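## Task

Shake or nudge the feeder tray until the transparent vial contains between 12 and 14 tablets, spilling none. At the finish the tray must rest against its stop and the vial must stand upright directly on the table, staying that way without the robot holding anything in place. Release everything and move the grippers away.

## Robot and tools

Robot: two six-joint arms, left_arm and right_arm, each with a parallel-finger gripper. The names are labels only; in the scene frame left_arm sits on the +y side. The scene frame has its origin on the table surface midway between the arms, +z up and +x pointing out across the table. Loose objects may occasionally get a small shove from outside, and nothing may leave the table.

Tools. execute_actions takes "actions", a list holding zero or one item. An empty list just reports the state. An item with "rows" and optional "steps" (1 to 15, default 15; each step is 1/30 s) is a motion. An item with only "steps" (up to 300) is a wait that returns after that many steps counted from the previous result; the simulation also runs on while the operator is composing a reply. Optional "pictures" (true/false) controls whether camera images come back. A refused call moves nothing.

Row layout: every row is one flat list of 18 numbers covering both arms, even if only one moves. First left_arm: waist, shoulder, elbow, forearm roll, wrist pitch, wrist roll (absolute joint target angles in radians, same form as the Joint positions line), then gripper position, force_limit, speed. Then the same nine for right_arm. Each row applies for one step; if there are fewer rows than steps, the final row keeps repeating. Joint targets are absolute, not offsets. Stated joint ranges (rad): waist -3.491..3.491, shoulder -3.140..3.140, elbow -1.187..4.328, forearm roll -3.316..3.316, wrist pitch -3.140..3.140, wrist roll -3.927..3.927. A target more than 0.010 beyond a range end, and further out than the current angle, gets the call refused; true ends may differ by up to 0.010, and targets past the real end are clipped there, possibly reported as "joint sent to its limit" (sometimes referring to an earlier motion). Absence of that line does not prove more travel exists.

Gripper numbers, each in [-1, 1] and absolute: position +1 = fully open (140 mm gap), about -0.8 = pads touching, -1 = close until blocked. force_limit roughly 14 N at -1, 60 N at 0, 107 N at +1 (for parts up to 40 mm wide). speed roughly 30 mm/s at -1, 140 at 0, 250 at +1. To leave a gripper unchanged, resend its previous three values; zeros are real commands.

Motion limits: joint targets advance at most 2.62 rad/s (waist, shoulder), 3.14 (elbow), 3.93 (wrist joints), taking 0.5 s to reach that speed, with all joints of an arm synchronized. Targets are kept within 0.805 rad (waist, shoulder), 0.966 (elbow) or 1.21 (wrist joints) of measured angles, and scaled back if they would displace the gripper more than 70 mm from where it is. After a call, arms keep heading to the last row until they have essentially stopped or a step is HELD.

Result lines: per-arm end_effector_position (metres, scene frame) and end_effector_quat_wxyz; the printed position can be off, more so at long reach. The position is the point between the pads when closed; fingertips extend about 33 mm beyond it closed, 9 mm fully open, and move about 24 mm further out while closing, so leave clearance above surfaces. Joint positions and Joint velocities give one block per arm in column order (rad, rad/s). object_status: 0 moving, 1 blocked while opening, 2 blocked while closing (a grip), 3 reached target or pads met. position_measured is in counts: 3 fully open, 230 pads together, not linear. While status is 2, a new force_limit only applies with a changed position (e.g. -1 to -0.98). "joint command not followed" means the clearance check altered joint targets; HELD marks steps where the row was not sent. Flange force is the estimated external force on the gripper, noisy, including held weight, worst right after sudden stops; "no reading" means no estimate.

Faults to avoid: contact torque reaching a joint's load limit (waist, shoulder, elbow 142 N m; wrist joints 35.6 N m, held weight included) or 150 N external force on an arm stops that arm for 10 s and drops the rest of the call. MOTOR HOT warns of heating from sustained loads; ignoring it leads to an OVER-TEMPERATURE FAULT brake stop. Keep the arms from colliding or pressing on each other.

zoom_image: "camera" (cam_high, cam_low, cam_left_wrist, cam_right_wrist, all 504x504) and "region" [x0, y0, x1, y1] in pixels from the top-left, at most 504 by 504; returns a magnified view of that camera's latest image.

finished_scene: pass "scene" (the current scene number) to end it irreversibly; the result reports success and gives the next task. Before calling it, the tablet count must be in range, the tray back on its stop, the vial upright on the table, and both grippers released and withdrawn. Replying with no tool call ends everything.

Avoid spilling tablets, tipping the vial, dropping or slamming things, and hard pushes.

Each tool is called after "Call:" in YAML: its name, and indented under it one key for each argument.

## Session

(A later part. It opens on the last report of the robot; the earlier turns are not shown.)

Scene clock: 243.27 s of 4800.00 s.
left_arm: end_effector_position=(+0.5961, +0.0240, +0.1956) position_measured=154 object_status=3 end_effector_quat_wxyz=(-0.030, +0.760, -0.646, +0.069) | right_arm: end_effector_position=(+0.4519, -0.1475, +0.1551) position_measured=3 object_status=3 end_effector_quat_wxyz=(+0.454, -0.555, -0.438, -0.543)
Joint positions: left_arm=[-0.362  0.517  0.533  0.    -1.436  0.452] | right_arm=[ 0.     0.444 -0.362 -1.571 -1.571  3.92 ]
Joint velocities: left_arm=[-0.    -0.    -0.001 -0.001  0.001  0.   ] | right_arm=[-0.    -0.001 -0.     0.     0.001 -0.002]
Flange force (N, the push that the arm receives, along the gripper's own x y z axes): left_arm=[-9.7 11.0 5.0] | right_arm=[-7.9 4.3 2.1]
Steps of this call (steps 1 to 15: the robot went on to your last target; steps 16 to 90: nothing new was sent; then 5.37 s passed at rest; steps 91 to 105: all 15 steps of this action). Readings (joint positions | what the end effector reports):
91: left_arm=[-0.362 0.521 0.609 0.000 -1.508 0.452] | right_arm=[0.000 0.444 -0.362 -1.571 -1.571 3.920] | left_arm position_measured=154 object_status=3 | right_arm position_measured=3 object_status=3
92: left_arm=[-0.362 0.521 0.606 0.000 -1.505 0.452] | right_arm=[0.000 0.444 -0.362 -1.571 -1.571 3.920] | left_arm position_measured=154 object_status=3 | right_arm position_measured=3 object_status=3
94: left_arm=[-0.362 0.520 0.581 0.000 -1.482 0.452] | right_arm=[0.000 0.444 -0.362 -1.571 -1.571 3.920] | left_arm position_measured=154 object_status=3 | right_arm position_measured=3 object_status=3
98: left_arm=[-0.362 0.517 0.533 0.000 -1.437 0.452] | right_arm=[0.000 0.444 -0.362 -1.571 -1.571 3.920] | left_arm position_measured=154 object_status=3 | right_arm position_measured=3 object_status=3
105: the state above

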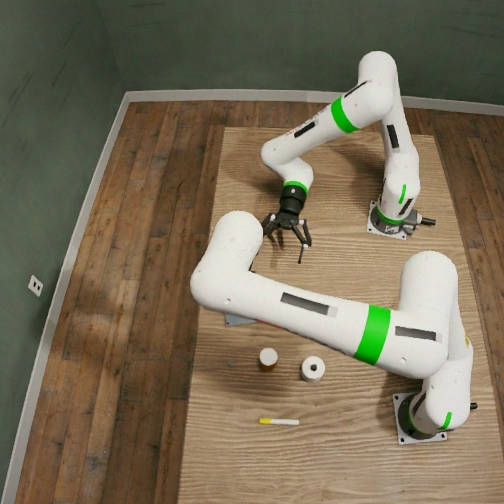

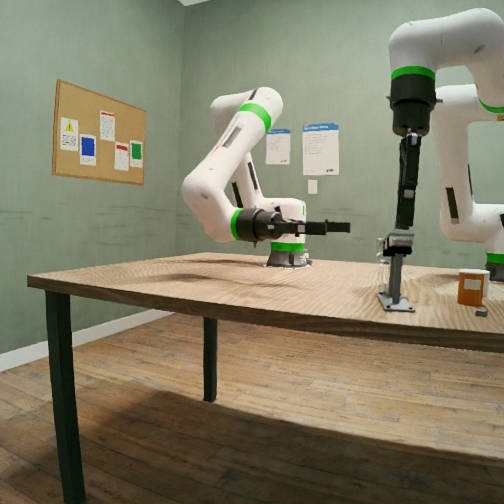

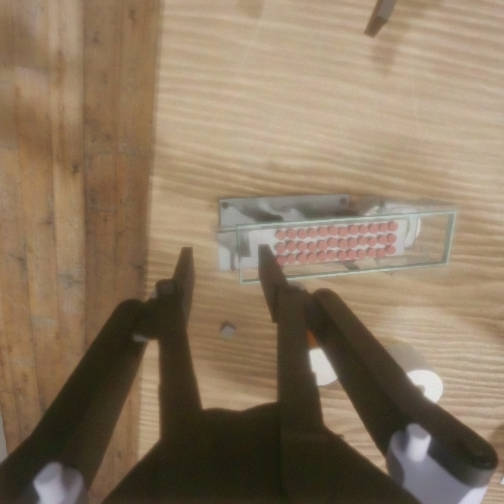

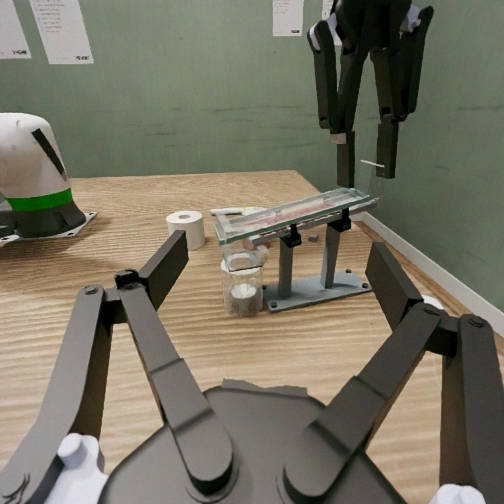

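Call:
execute_actions:
  actions:
    - {"rows": [[-0.3591,0.5286,0.5513,0,-1.4435,0.4488,-0.62,-1,-0.5,0.0,0.444,-0.362,-1.571,-1.571,3.92,1,0,0]], "steps": 15}
  pictures: false

Call:
execute_actions:
  actions:
    - {"steps": 10}

Call:
zoom_image:
  camera: "cam_left_wrist"
  region: [160, 180, 460, 320]

Scene clock: 255.67 s of 4800.00 s.
left_arm: end_effector_position=(+0.6010, +0.0248, +0.1962) position_measured=208 object_status=0 end_effector_quat_wxyz=(-0.030, +0.760, -0.646, +0.068) | right_arm: end_effector_position=(+0.4519, -0.1475, +0.1551) position_measured=3 object_status=3 end_effector_quat_wxyz=(+0.454, -0.555, -0.438, -0.543)
Joint positions: left_arm=[-0.359  0.529  0.551 -0.    -1.443  0.449] | right_arm=[ 0.     0.444 -0.362 -1.571 -1.571  3.92 ]
Joint velocities: left_arm=[ 0.     0.     0.     0.    -0.001 -0.001] | right_arm=[ 0.    -0.001  0.     0.     0.001 -0.001]
Flange force (N, the push that the arm receives, along the gripper's own x y z axes): left_arm=[-14.2 18.1 6.5] | right_arm=[-8.8 4.5 2.4]
Steps of this call (steps 1 to 15: the robot went on to your last target; steps 16 to 90: nothing new was sent; then 8.90 s passed at rest; steps 91 to 105: all 15 steps of this action). Readings (joint positions | what the end effector reports):
91: left_arm=[-0.362 0.517 0.532 -0.000 -1.436 0.452] | right_arm=[0.000 0.444 -0.362 -1.571 -1.571 3.920] | left_arm position_measured=154 object_status=0 | right_arm position_measured=3 object_status=3
92: left_arm=[-0.362 0.519 0.535 -0.000 -1.436 0.452] | right_arm=[0.000 0.444 -0.362 -1.571 -1.571 3.920] | left_arm position_measured=155 object_status=0 | right_arm position_measured=3 object_status=3
94: left_arm=[-0.359 0.528 0.549 -0.000 -1.442 0.451] | right_arm=[0.000 0.444 -0.362 -1.571 -1.571 3.920] | left_arm position_measured=164 object_status=0 | right_arm position_measured=3 object_status=3
98: left_arm=[-0.359 0.529 0.551 -0.000 -1.443 0.449] | right_arm=[-0.000 0.444 -0.362 -1.571 -1.571 3.920] | left_arm position_measured=183 object_status=0 | right_arm position_measured=3 object_status=3
105: the state above

Scene clock: 256.00 s of 4800.00 s.
left_arm: end_effector_position=(+0.6010, +0.0248, +0.1962) position_measured=208 object_status=3 end_effector_quat_wxyz=(-0.030, +0.760, -0.646, +0.068) | right_arm: end_effector_position=(+0.4519, -0.1475, +0.1551) position_measured=3 object_status=3 end_effector_quat_wxyz=(+0.454, -0.555, -0.438, -0.543)
Joint positions: left_arm=[-0.359  0.529  0.551 -0.    -1.443  0.449] | right_arm=[-0.     0.444 -0.362 -1.571 -1.571  3.92 ]
Joint velocities: left_arm=[-0.    -0.    -0.     0.001 -0.     0.   ] | right_arm=[-0.002 -0.001  0.    -0.     0.     0.001]
Flange force (N, the push that the arm receives, along the gripper's own x y z axes): left_arm=[-9.9 13.7 5.1] | right_arm=[-7.7 3.8 2.2]
Steps of this call (steps 1 to 10: the robot went on to your last target). Readings (joint positions | what the end effector reports):
1: left_arm=[-0.359 0.529 0.551 -0.000 -1.443 0.449] | right_arm=[0.000 0.444 -0.362 -1.571 -1.571 3.920] | left_arm position_measured=208 object_status=0 | right_arm position_measured=3 object_status=3
2: left_arm=[-0.359 0.529 0.551 -0.000 -1.443 0.449] | right_arm=[0.000 0.444 -0.362 -1.571 -1.571 3.920] | left_arm position_measured=208 object_status=0 | right_arm position_measured=3 object_status=3
4: left_arm=[-0.359 0.529 0.551 -0.000 -1.443 0.449] | right_arm=[0.000 0.444 -0.362 -1.571 -1.571 3.920] | left_arm position_measured=208 object_status=3 | right_arm position_measured=3 object_status=3
8: left_arm=[-0.359 0.529 0.551 -0.000 -1.443 0.449] | right_arm=[0.000 0.444 -0.362 -1.571 -1.571 3.920] | left_arm position_measured=208 object_status=3 | right_arm position_measured=3 object_status=3
10: the state above

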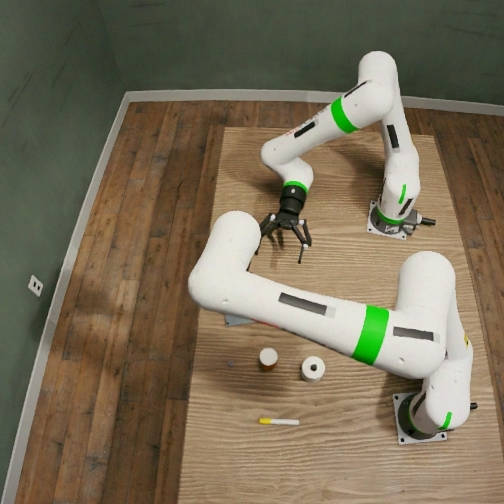

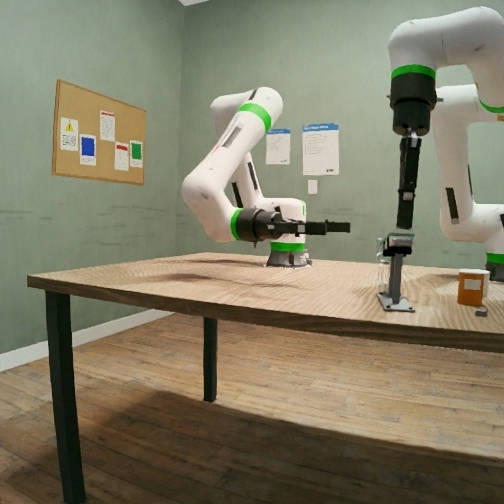

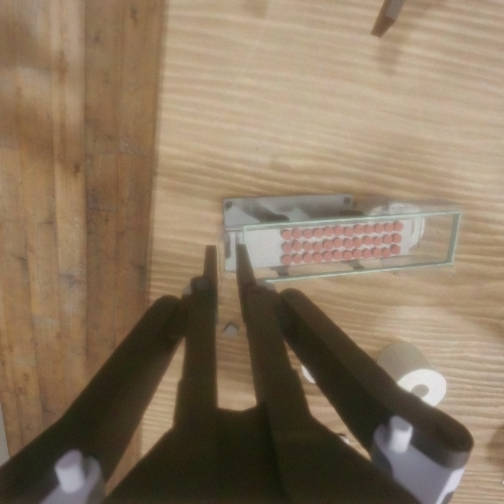

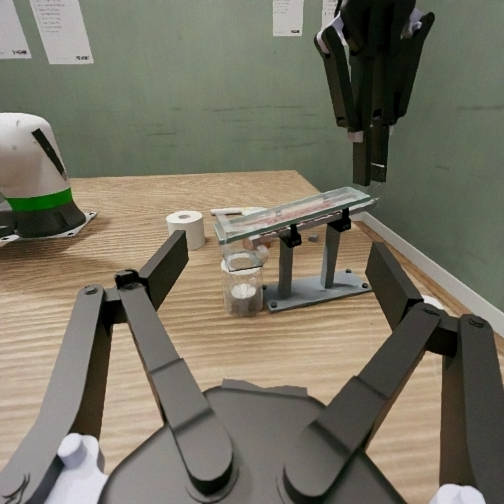

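Region (160, 180, 460, 320) of cam_left_wrist's 504x504 image, scaled by 1.680, with more detail than that image has; it fills the top 235 rows of this view, and the rest is white.

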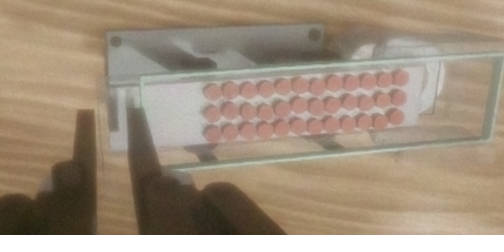

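Call:
execute_actions:
  actions:
    - {"rows": [[-0.3581,0.5321,0.5569,0,-1.4457,0.4478,-0.62,-1,-0.5,0.0,0.444,-0.362,-1.571,-1.571,3.92,1,0,0],[-0.3572,0.5356,0.5626,0,-1.4478,0.4469,-0.62,-1,-0.5,0.0,0.444,-0.362,-1.571,-1.571,3.92,1,0,0],[-0.3562,0.5390,0.5682,0,-1.4500,0.4459,-0.62,-1,-0.5,0.0,0.444,-0.362,-1.571,-1.571,3.92,1,0,0],[-0.3553,0.5425,0.5738,0,-1.4521,0.4450,-0.62,-1,-0.5,0.0,0.444,-0.362,-1.571,-1.571,3.92,1,0,0],[-0.3543,0.5460,0.5795,0,-1.4543,0.4440,-0.62,-1,-0.5,0.0,0.444,-0.362,-1.571,-1.571,3.92,1,0,0],[-0.3534,0.5495,0.5851,0,-1.4565,0.4431,-0.62,-1,-0.5,0.0,0.444,-0.362,-1.571,-1.571,3.92,1,0,0],[-0.3524,0.5529,0.5908,0,-1.4586,0.4421,-0.62,-1,-0.5,0.0,0.444,-0.362,-1.571,-1.571,3.92,1,0,0],[-0.3515,0.5564,0.5964,0,-1.4608,0.4412,-0.62,-1,-0.5,0.0,0.444,-0.362,-1.571,-1.571,3.92,1,0,0],[-0.3505,0.5599,0.6020,0,-1.4630,0.4402,-0.62,-1,-0.5,0.0,0.444,-0.362,-1.571,-1.571,3.92,1,0,0],[-0.3495,0.5634,0.6077,0,-1.4651,0.4392,-0.62,-1,-0.5,0.0,0.444,-0.362,-1.571,-1.571,3.92,1,0,0],[-0.3486,0.5668,0.6133,0,-1.4673,0.4383,-0.62,-1,-0.5,0.0,0.444,-0.362,-1.571,-1.571,3.92,1,0,0],[-0.3476,0.5703,0.6189,0,-1.4694,0.4373,-0.62,-1,-0.5,0.0,0.444,-0.362,-1.571,-1.571,3.92,1,0,0],[-0.3464,0.5749,0.6265,0,-1.4723,0.4361,-0.62,-1,-0.5,0.0,0.444,-0.362,-1.571,-1.571,3.92,1,0,0]], "steps": 15}

Call:
zoom_image:
  camera: "cam_left_wrist"
  region: [160, 180, 500, 320]

Scene clock: 276.60 s of 4800.00 s.
left_arm: end_effector_position=(+0.6117, +0.0266, +0.1974) position_measured=208 object_status=3 end_effector_quat_wxyz=(-0.028, +0.759, -0.647, +0.064) | right_arm: end_effector_position=(+0.4519, -0.1475, +0.1551) position_measured=3 object_status=3 end_effector_quat_wxyz=(+0.454, -0.555, -0.438, -0.543)
Joint positions: left_arm=[-0.351  0.564  0.607  0.003 -1.473  0.439] | right_arm=[-0.     0.444 -0.362 -1.571 -1.571  3.92 ]
Joint velocities: left_arm=[ 0.  0. -0.  0. -0.  0.] | right_arm=[-0.001 -0.    -0.     0.     0.    -0.001]
Flange force (N, the push that the arm receives, along the gripper's own x y z axes): left_arm=[-26.1 105.8 -11.1] | right_arm=[-8.1 4.0 2.7]
TORQUE FAULT: the external load on joint 5 (wrist pitch) of the left arm reached its load limit, and that arm stopped for 10 seconds. A torque fault stops only its own arm. That arm's remaining commands of this call were not run. That arm holds where it stopped, with its grip as last carried out, and accepts commands again: back off and push less far. That arm stops again, at the same cost, whenever a joint's load reaches its limit.
The stop of the left arm began at step 103 of this call (marked STOPPED below). From that step on that arm followed nothing that you had sent. 3 of its steps, steps kept back included, did not run and will not run. Nothing is kept back now, and the robot has no last target.
Steps of this call (steps 1 to 15: the robot went on to your last target; steps 16 to 90: nothing new was sent; then 7.17 s passed at rest; steps 91 to 105: all 15 steps of this action; steps 106 to 403: the stop continued). Readings (joint positions | what the end effector reports):
91: left_arm=[-0.359 0.529 0.551 0.000 -1.444 0.449] | right_arm=[0.000 0.444 -0.362 -1.571 -1.571 3.920] | left_arm position_measured=208 object_status=3 | right_arm position_measured=3 object_status=3
92: left_arm=[-0.359 0.529 0.553 0.000 -1.444 0.448] | right_arm=[0.000 0.444 -0.362 -1.571 -1.571 3.920] | left_arm position_measured=208 object_status=3 | right_arm position_measured=3 object_status=3
94: left_arm=[-0.357 0.535 0.563 0.000 -1.448 0.447] | right_arm=[0.000 0.444 -0.362 -1.571 -1.571 3.920] | left_arm position_measured=208 object_status=3 | right_arm position_measured=3 object_status=3
98: left_arm=[-0.353 0.550 0.586 0.000 -1.458 0.443] | right_arm=[0.000 0.444 -0.362 -1.571 -1.571 3.920] | left_arm position_measured=208 object_status=3 | right_arm position_measured=3 object_status=3
103: left_arm=[-0.351 0.564 0.607 0.003 -1.473 0.439] | right_arm=[0.000 0.444 -0.362 -1.571 -1.571 3.920] | left_arm position_measured=208 object_status=3 | right_arm position_measured=3 object_status=3 STOPPED (the left arm)
403: the state above

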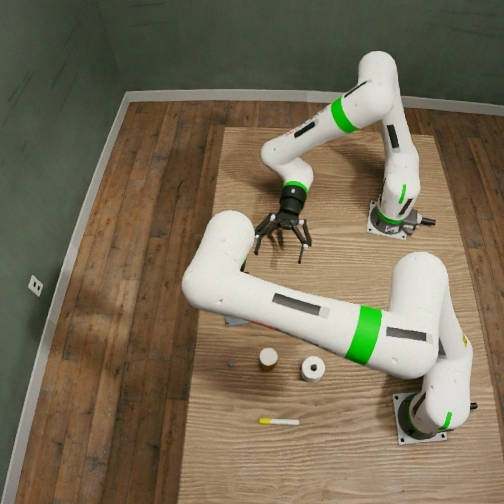

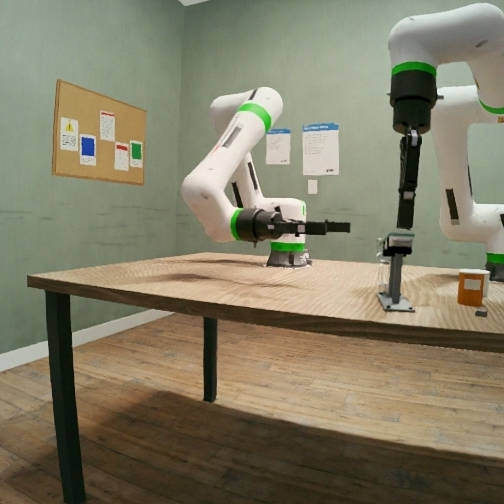

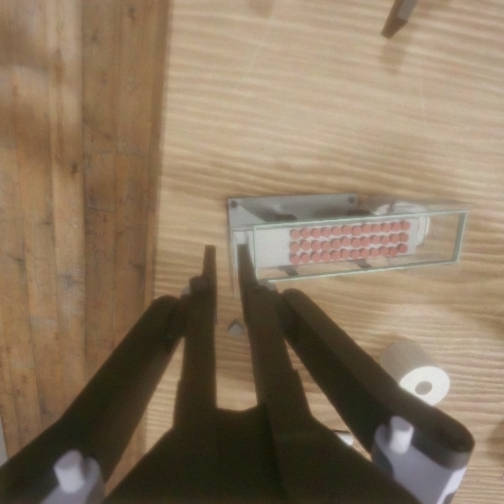

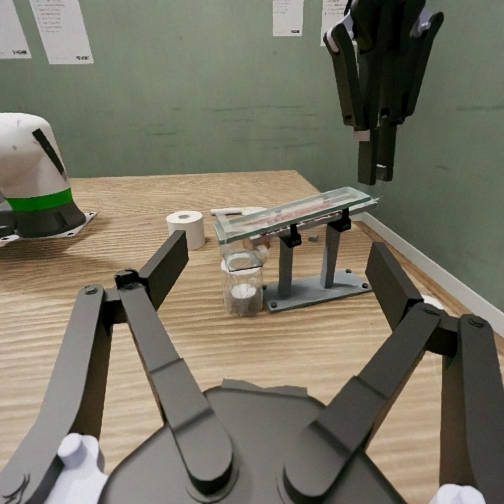

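Region (160, 180, 500, 320) of cam_left_wrist's 504x504 image, scaled by 1.482, with more detail than that image has; it fills the top 208 rows of this view, and the rest is white.

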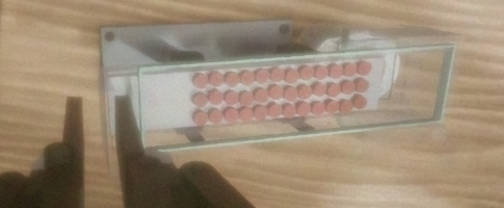

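Call:
execute_actions:
  actions:
    - {"rows": [[-0.3566,0.5379,0.5663,0,-1.4493,0.4463,-0.62,-1,-0.5,0.0,0.444,-0.362,-1.571,-1.571,3.92,1,0,0]], "steps": 12}
  pictures: false

Scene clock: 280.60 s of 4800.00 s.
left_arm: end_effector_position=(+0.6051, +0.0255, +0.1968) position_measured=208 object_status=3 end_effector_quat_wxyz=(-0.031, +0.760, -0.646, +0.069) | right_arm: end_effector_position=(+0.4519, -0.1475, +0.1551) position_measured=3 object_status=3 end_effector_quat_wxyz=(+0.454, -0.555, -0.438, -0.543)
Joint positions: left_arm=[-0.357  0.538  0.566 -0.    -1.449  0.446] | right_arm=[ 0.     0.444 -0.362 -1.571 -1.571  3.92 ]
Joint velocities: left_arm=[-0.001 -0.001 -0.    -0.    -0.007  0.001] | right_arm=[-0.     0.001  0.    -0.    -0.001  0.   ]
Flange force (N, the push that the arm receives, along the gripper's own x y z axes): left_arm=[-9.8 10.2 2.4] | right_arm=[-9.7 4.7 2.1]
Steps of this call (steps 1 to 90: nothing new was sent; then 0.60 s passed at rest; steps 91 to 102: all 12 steps of this action). Readings (joint positions | what the end effector reports):
91: left_arm=[-0.351 0.564 0.607 0.003 -1.473 0.439] | right_arm=[0.000 0.444 -0.362 -1.571 -1.571 3.920] | left_arm position_measured=208 object_status=3 | right_arm position_measured=3 object_status=3
92: left_arm=[-0.351 0.563 0.605 0.002 -1.472 0.439] | right_arm=[0.000 0.444 -0.362 -1.571 -1.571 3.920] | left_arm position_measured=208 object_status=3 | right_arm position_measured=3 object_status=3
94: left_arm=[-0.354 0.548 0.582 0.000 -1.456 0.443] | right_arm=[0.000 0.444 -0.362 -1.571 -1.571 3.920] | left_arm position_measured=208 object_status=3 | right_arm position_measured=3 object_status=3
98: left_arm=[-0.356 0.538 0.567 -0.000 -1.447 0.446] | right_arm=[0.000 0.444 -0.362 -1.571 -1.571 3.920] | left_arm position_measured=208 object_status=3 | right_arm position_measured=3 object_status=3
102: the state above

Call:
execute_actions:
  actions:
    - {"rows": [[-0.3578,0.5332,0.5588,0,-1.4464,0.4475,-0.62,-1,-0.5,0.0,0.444,-0.362,-1.571,-1.571,3.92,1,0,0],[-0.3585,0.5309,0.5551,0,-1.4449,0.4482,-0.62,-1,-0.5,0.0,0.444,-0.362,-1.571,-1.571,3.92,1,0,0],[-0.3591,0.5286,0.5513,0,-1.4435,0.4488,-0.62,-1,-0.5,0.0,0.444,-0.362,-1.571,-1.571,3.92,1,0,0],[-0.3597,0.5263,0.5475,0,-1.4421,0.4494,-0.62,-1,-0.5,0.0,0.444,-0.362,-1.571,-1.571,3.92,1,0,0],[-0.3604,0.5240,0.5438,0,-1.4406,0.4501,-0.62,-1,-0.5,0.0,0.444,-0.362,-1.571,-1.571,3.92,1,0,0],[-0.3610,0.5216,0.5400,0,-1.4392,0.4507,-0.62,-1,-0.5,0.0,0.444,-0.362,-1.571,-1.571,3.92,1,0,0],[-0.3616,0.5193,0.5363,0,-1.4377,0.4513,-0.62,-1,-0.5,0.0,0.444,-0.362,-1.571,-1.571,3.92,1,0,0]], "steps": 15}

Call:
zoom_image:
  camera: "cam_left_wrist"
  region: [160, 180, 460, 320]

Scene clock: 291.97 s of 4800.00 s.
left_arm: end_effector_position=(+0.5971, +0.0242, +0.1957) position_measured=208 object_status=3 end_effector_quat_wxyz=(-0.030, +0.760, -0.646, +0.069) | right_arm: end_effector_position=(+0.4519, -0.1475, +0.1551) position_measured=3 object_status=3 end_effector_quat_wxyz=(+0.454, -0.555, -0.438, -0.543)
Joint positions: left_arm=[-0.362  0.519  0.536  0.    -1.438  0.451] | right_arm=[ 0.     0.444 -0.362 -1.571 -1.571  3.92 ]
Joint velocities: left_arm=[ 0.     0.001 -0.001  0.     0.    -0.   ] | right_arm=[-0.002  0.001  0.    -0.     0.001 -0.002]
Flange force (N, the push that the arm receives, along the gripper's own x y z axes): left_arm=[-15.3 15.6 7.5] | right_arm=[-8.2 4.9 2.3]
Steps of this call (steps 1 to 15: the robot went on to your last target; steps 16 to 90: nothing new was sent; then 7.87 s passed at rest; steps 91 to 105: all 15 steps of this action). Readings (joint positions | what the end effector reports):
91: left_arm=[-0.357 0.538 0.566 0.000 -1.449 0.446] | right_arm=[0.000 0.444 -0.362 -1.571 -1.571 3.920] | left_arm position_measured=208 object_status=3 | right_arm position_measured=3 object_status=3
92: left_arm=[-0.357 0.536 0.564 0.000 -1.449 0.447] | right_arm=[0.000 0.444 -0.362 -1.571 -1.571 3.920] | left_arm position_measured=208 object_status=3 | right_arm position_measured=3 object_status=3
94: left_arm=[-0.359 0.530 0.554 0.000 -1.446 0.448] | right_arm=[0.000 0.444 -0.362 -1.571 -1.571 3.920] | left_arm position_measured=208 object_status=3 | right_arm position_measured=3 object_status=3
98: left_arm=[-0.361 0.521 0.539 0.000 -1.439 0.451] | right_arm=[0.000 0.444 -0.362 -1.571 -1.571 3.920] | left_arm position_measured=208 object_status=3 | right_arm position_measured=3 object_status=3
105: the state above

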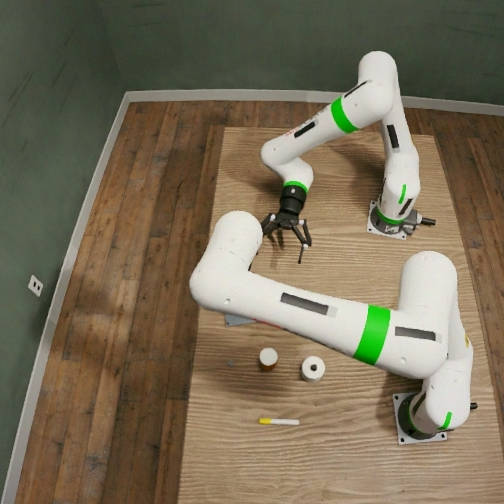

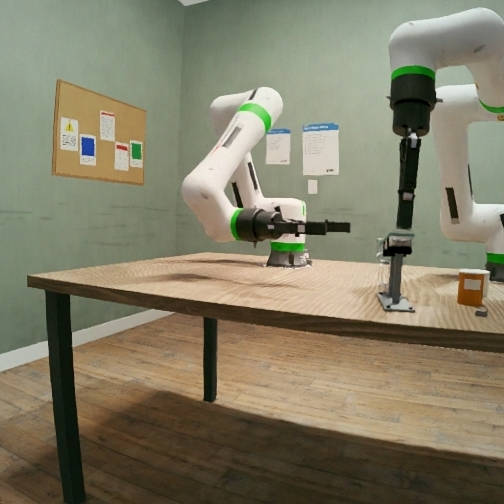

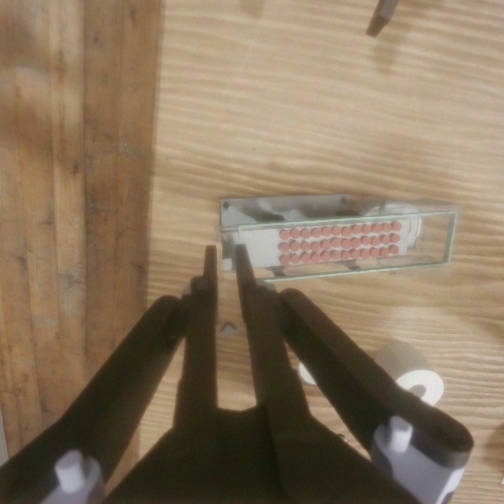

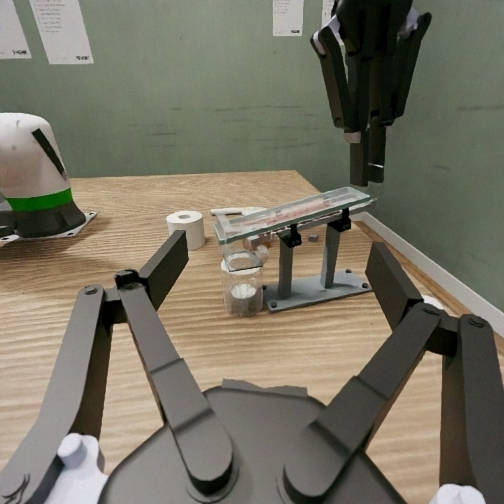

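Region (160, 180, 460, 320) of cam_left_wrist's 504x504 image, scaled by 1.680, with more detail than that image has; it fills the top 235 rows of this view, and the rest is white.

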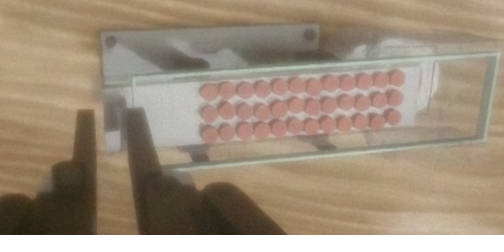

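Call:
execute_actions:
  actions:
    - {"rows": [[-0.3620,0.5182,0.5344,0,-1.4370,0.4517,-0.62,-1,-0.5,0.0,0.444,-0.362,-1.571,-1.571,3.92,1,0,0],[-0.3623,0.5170,0.5325,0,-1.4363,0.4520,-0.62,-1,-0.5,0.0,0.444,-0.362,-1.571,-1.571,3.92,1,0,0],[-0.3626,0.5159,0.5306,0,-1.4356,0.4523,-0.62,-1,-0.5,0.0,0.444,-0.362,-1.571,-1.571,3.92,1,0,0],[-0.3629,0.5147,0.5288,0,-1.4349,0.4526,-0.62,-1,-0.5,0.0,0.444,-0.362,-1.571,-1.571,3.92,1,0,0],[-0.3632,0.5135,0.5269,0,-1.4341,0.4529,-0.62,-1,-0.5,0.0,0.444,-0.362,-1.571,-1.571,3.92,1,0,0],[-0.3636,0.5124,0.5250,0,-1.4334,0.4533,-0.62,-1,-0.5,0.0,0.444,-0.362,-1.571,-1.571,3.92,1,0,0],[-0.3639,0.5112,0.5231,0,-1.4327,0.4536,-0.62,-1,-0.5,0.0,0.444,-0.362,-1.571,-1.571,3.92,1,0,0],[-0.3642,0.5101,0.5212,0,-1.4320,0.4539,-0.62,-1,-0.5,0.0,0.444,-0.362,-1.571,-1.571,3.92,1,0,0]], "steps": 15}

Call:
zoom_image:
  camera: "cam_left_wrist"
  region: [160, 180, 460, 320]

Scene clock: 301.17 s of 4800.00 s.
left_arm: end_effector_position=(+0.5931, +0.0235, +0.1951) position_measured=208 object_status=3 end_effector_quat_wxyz=(-0.030, +0.760, -0.646, +0.069) | right_arm: end_effector_position=(+0.4519, -0.1475, +0.1551) position_measured=3 object_status=3 end_effector_quat_wxyz=(+0.454, -0.555, -0.438, -0.543)
Joint positions: left_arm=[-0.364  0.51   0.521 -0.    -1.432  0.454] | right_arm=[ 0.     0.444 -0.362 -1.571 -1.571  3.92 ]
Joint velocities: left_arm=[ 0.     0.    -0.    -0.     0.001  0.   ] | right_arm=[-0.     0.    -0.    -0.    -0.001 -0.001]
Flange force (N, the push that the arm receives, along the gripper's own x y z axes): left_arm=[-3.9 5.2 5.6] | right_arm=[-8.6 4.7 2.3]
Steps of this call (steps 1 to 15: the robot went on to your last target; steps 16 to 90: nothing new was sent; then 5.70 s passed at rest; steps 91 to 105: all 15 steps of this action). Readings (joint positions | what the end effector reports):
91: left_arm=[-0.362 0.519 0.536 0.000 -1.438 0.451] | right_arm=[0.000 0.444 -0.362 -1.571 -1.571 3.920] | left_arm position_measured=208 object_status=3 | right_arm position_measured=3 object_status=3
92: left_arm=[-0.362 0.519 0.535 0.000 -1.438 0.451] | right_arm=[0.000 0.444 -0.362 -1.571 -1.571 3.920] | left_arm position_measured=208 object_status=3 | right_arm position_measured=3 object_status=3
94: left_arm=[-0.362 0.517 0.532 -0.000 -1.436 0.452] | right_arm=[0.000 0.444 -0.362 -1.571 -1.571 3.920] | left_arm position_measured=208 object_status=3 | right_arm position_measured=3 object_status=3
98: left_arm=[-0.364 0.512 0.524 0.000 -1.433 0.453] | right_arm=[0.000 0.444 -0.362 -1.571 -1.571 3.920] | left_arm position_measured=208 object_status=3 | right_arm position_measured=3 object_status=3
105: the state above

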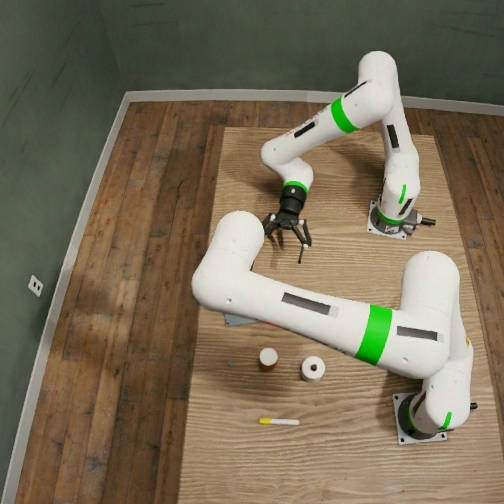

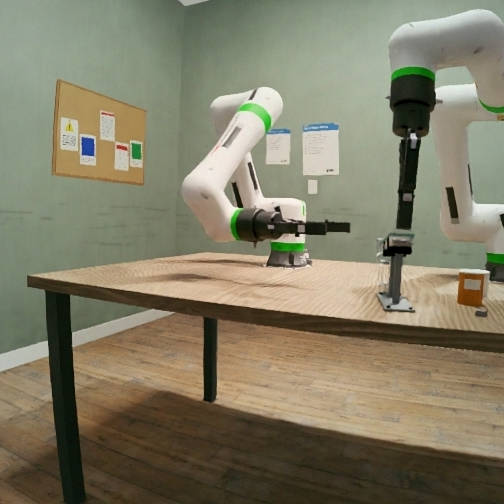

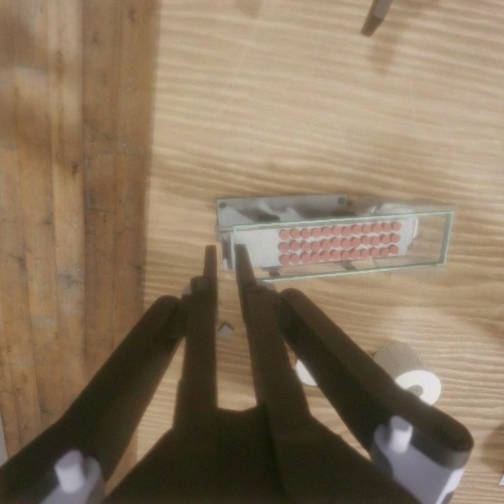

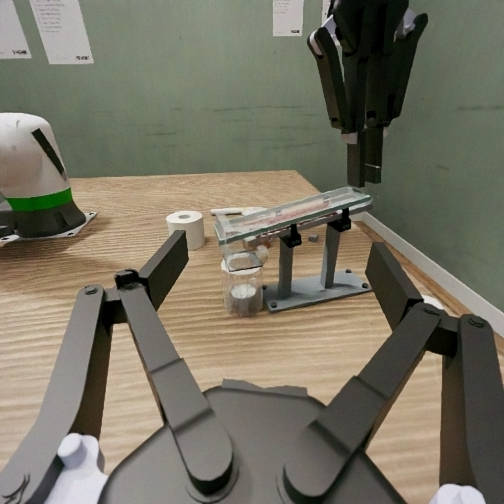

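Region (160, 180, 460, 320) of cam_left_wrist's 504x504 image, scaled by 1.680, with more detail than that image has; it fills the top 235 rows of this view, and the rest is white.

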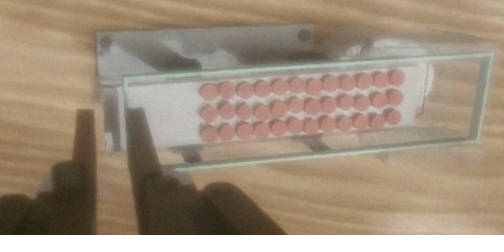

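Call:
execute_actions:
  actions:
    - {"rows": [[-0.3639,0.5112,0.5231,0,-1.4327,0.4536,-0.62,-1,-0.5,0.0,0.444,-0.362,-1.571,-1.571,3.92,1,0,0],[-0.3636,0.5124,0.5250,0,-1.4334,0.4533,-0.62,-1,-0.5,0.0,0.444,-0.362,-1.571,-1.571,3.92,1,0,0],[-0.3632,0.5135,0.5269,0,-1.4341,0.4529,-0.62,-1,-0.5,0.0,0.444,-0.362,-1.571,-1.571,3.92,1,0,0],[-0.3629,0.5147,0.5288,0,-1.4349,0.4526,-0.62,-1,-0.5,0.0,0.444,-0.362,-1.571,-1.571,3.92,1,0,0],[-0.3626,0.5159,0.5306,0,-1.4356,0.4523,-0.62,-1,-0.5,0.0,0.444,-0.362,-1.571,-1.571,3.92,1,0,0],[-0.3623,0.5170,0.5325,0,-1.4363,0.4520,-0.62,-1,-0.5,0.0,0.444,-0.362,-1.571,-1.571,3.92,1,0,0],[-0.3620,0.5182,0.5344,0,-1.4370,0.4517,-0.62,-1,-0.5,0.0,0.444,-0.362,-1.571,-1.571,3.92,1,0,0],[-0.3616,0.5193,0.5363,0,-1.4377,0.4513,-0.62,-1,-0.5,0.0,0.444,-0.362,-1.571,-1.571,3.92,1,0,0]], "steps": 15}

Call:
zoom_image:
  camera: "cam_left_wrist"
  region: [160, 180, 460, 320]

Scene clock: 317.57 s of 4800.00 s.
left_arm: end_effector_position=(+0.5971, +0.0242, +0.1958) position_measured=208 object_status=3 end_effector_quat_wxyz=(-0.030, +0.760, -0.646, +0.069) | right_arm: end_effector_position=(+0.4519, -0.1475, +0.1551) position_measured=3 object_status=3 end_effector_quat_wxyz=(+0.454, -0.555, -0.438, -0.543)
Joint positions: left_arm=[-0.362  0.519  0.536 -0.    -1.438  0.451] | right_arm=[-0.     0.444 -0.362 -1.571 -1.571  3.92 ]
Joint velocities: left_arm=[ 0.  0.  0.  0. -0. -0.] | right_arm=[-0.001 -0.001  0.     0.     0.    -0.001]
Flange force (N, the push that the arm receives, along the gripper's own x y z axes): left_arm=[-12.4 9.1 4.6] | right_arm=[-8.5 4.4 2.0]
Steps of this call (steps 1 to 15: the robot went on to your last target; steps 16 to 90: nothing new was sent; then 12.90 s passed at rest; steps 91 to 105: all 15 steps of this action). Readings (joint positions | what the end effector reports):
91: left_arm=[-0.364 0.510 0.521 -0.000 -1.432 0.454] | right_arm=[0.000 0.444 -0.362 -1.571 -1.571 3.920] | left_arm position_measured=208 object_status=3 | right_arm position_measured=3 object_status=3
92: left_arm=[-0.364 0.510 0.522 -0.000 -1.432 0.454] | right_arm=[0.000 0.444 -0.362 -1.571 -1.571 3.920] | left_arm position_measured=208 object_status=3 | right_arm position_measured=3 object_status=3
94: left_arm=[-0.364 0.512 0.525 -0.000 -1.433 0.454] | right_arm=[-0.000 0.444 -0.362 -1.571 -1.571 3.920] | left_arm position_measured=208 object_status=3 | right_arm position_measured=3 object_status=3
98: left_arm=[-0.362 0.517 0.533 -0.000 -1.437 0.453] | right_arm=[0.000 0.444 -0.362 -1.571 -1.571 3.920] | left_arm position_measured=208 object_status=3 | right_arm position_measured=3 object_status=3
105: the state above

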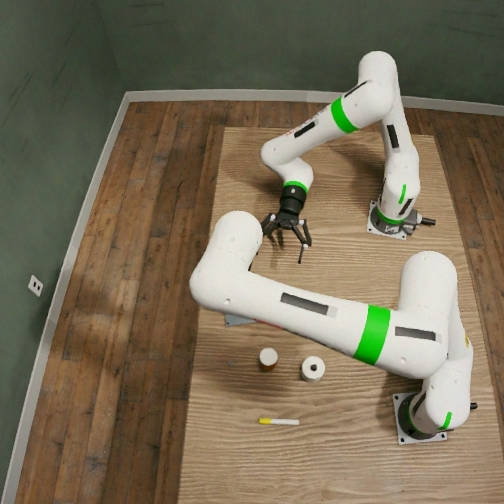

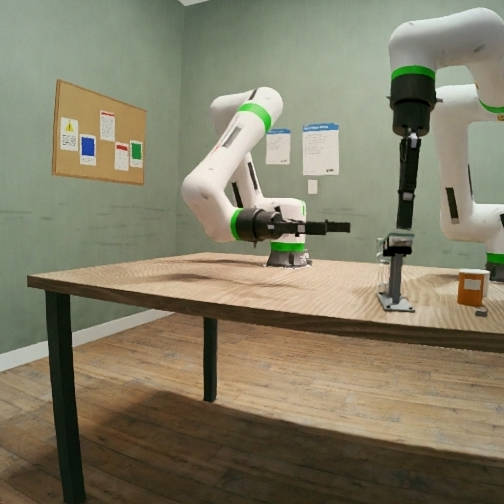

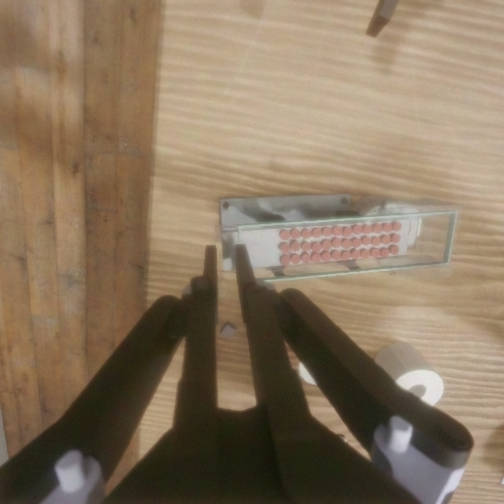

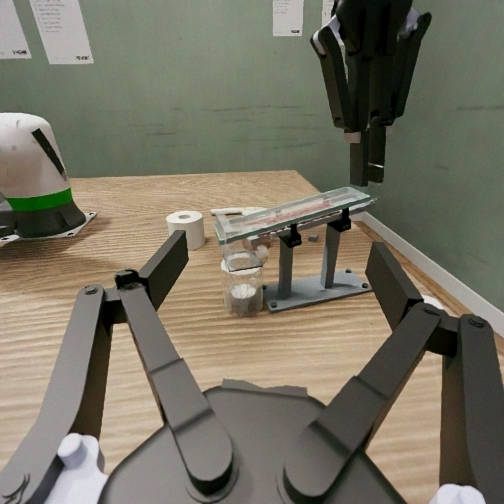

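Region (160, 180, 460, 320) of cam_left_wrist's 504x504 image, scaled by 1.680, with more detail than that image has; it fills the top 235 rows of this view, and the rest is white.

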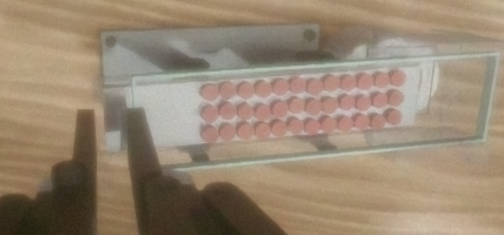

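Call:
execute_actions:
  actions:
    - {"rows": [[-0.3616,0.5193,0.5363,0,-1.4377,0.4513,-0.3,-1,1,0.0,0.444,-0.362,-1.571,-1.571,3.92,1,0,0]], "steps": 15}

Call:
zoom_image:
  camera: "cam_left_wrist"
  region: [160, 180, 460, 320]

Scene clock: 329.17 s of 4800.00 s.
left_arm: end_effector_position=(+0.5971, +0.0242, +0.1957) position_measured=167 object_status=3 end_effector_quat_wxyz=(-0.030, +0.760, -0.646, +0.069) | right_arm: end_effector_position=(+0.4519, -0.1475, +0.1551) position_measured=3 object_status=3 end_effector_quat_wxyz=(+0.454, -0.555, -0.438, -0.543)
Joint positions: left_arm=[-0.362  0.519  0.536  0.    -1.438  0.451] | right_arm=[ 0.     0.444 -0.362 -1.571 -1.571  3.92 ]
Joint velocities: left_arm=[-0.    -0.001 -0.    -0.001 -0.    -0.001] | right_arm=[-0.001 -0.     0.    -0.    -0.     0.   ]
Flange force (N, the push that the arm receives, along the gripper's own x y z axes): left_arm=[-10.2 16.5 5.8] | right_arm=[-7.9 3.6 2.5]
Steps of this call (steps 1 to 15: the robot went on to your last target; steps 16 to 90: nothing new was sent; then 8.10 s passed at rest; steps 91 to 105: all 15 steps of this action). Readings (joint positions | what the end effector reports):
91: left_arm=[-0.362 0.519 0.536 0.000 -1.438 0.451] | right_arm=[0.000 0.444 -0.362 -1.571 -1.571 3.920] | left_arm position_measured=208 object_status=0 | right_arm position_measured=3 object_status=3
92: left_arm=[-0.362 0.519 0.536 0.000 -1.438 0.451] | right_arm=[0.000 0.444 -0.362 -1.571 -1.571 3.920] | left_arm position_measured=205 object_status=0 | right_arm position_measured=3 object_status=3
94: left_arm=[-0.362 0.519 0.536 0.000 -1.438 0.451] | right_arm=[0.000 0.444 -0.362 -1.571 -1.571 3.920] | left_arm position_measured=178 object_status=0 | right_arm position_measured=3 object_status=3
98: left_arm=[-0.362 0.519 0.536 0.000 -1.438 0.451] | right_arm=[0.000 0.444 -0.362 -1.571 -1.571 3.920] | left_arm position_measured=167 object_status=0 | right_arm position_measured=3 object_status=3
105: the state above

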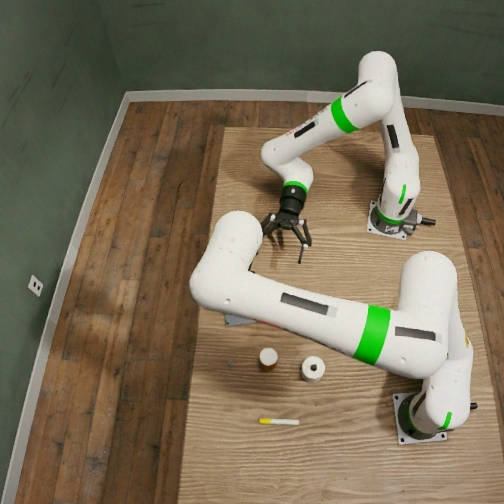

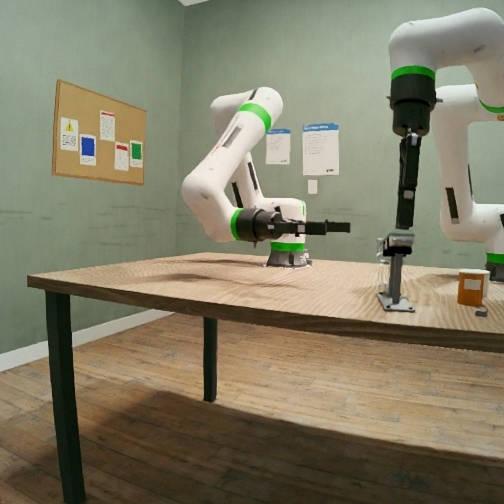

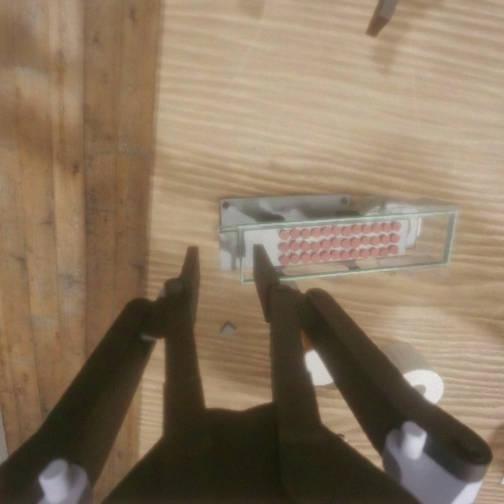

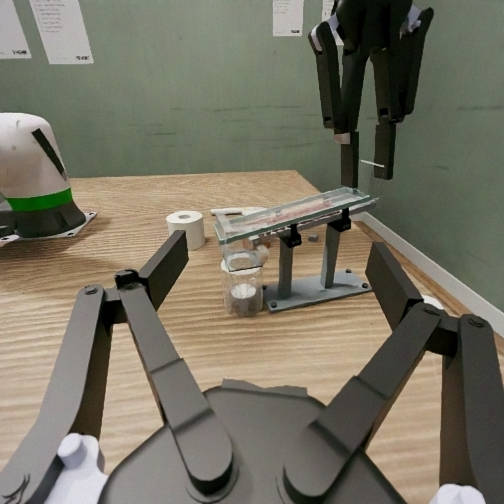

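Region (160, 180, 460, 320) of cam_left_wrist's 504x504 image, scaled by 1.680, with more detail than that image has; it fills the top 235 rows of this view, and the rest is white.

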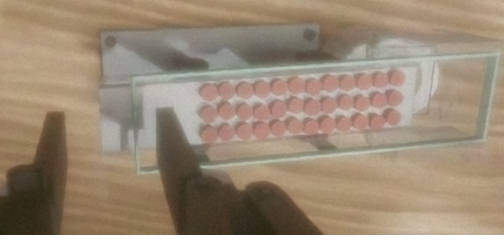

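Call:
zoom_image:
  camera: "cam_right_wrist"
  region: [200, 205, 300, 325]

Call:
zoom_image:
  camera: "cam_left_wrist"
  region: [340, 185, 470, 285]

Region (200, 205, 300, 325) of cam_right_wrist's 504x504 image, scaled by 4.200, with more detail than that image has.

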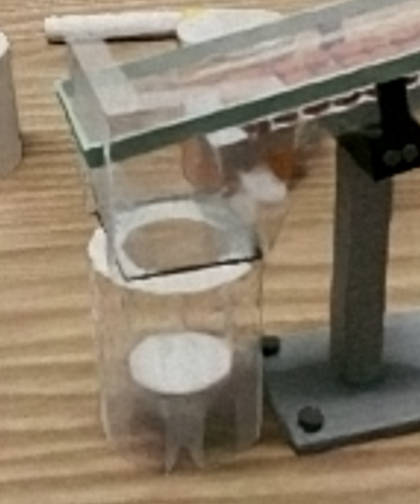

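Region (340, 185, 470, 285) of cam_left_wrist's 504x504 image, scaled by 3.877, with more detail than that image has; it fills the top 388 rows of this view, and the rest is white.

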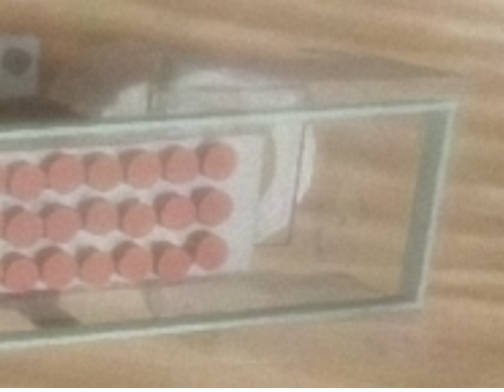

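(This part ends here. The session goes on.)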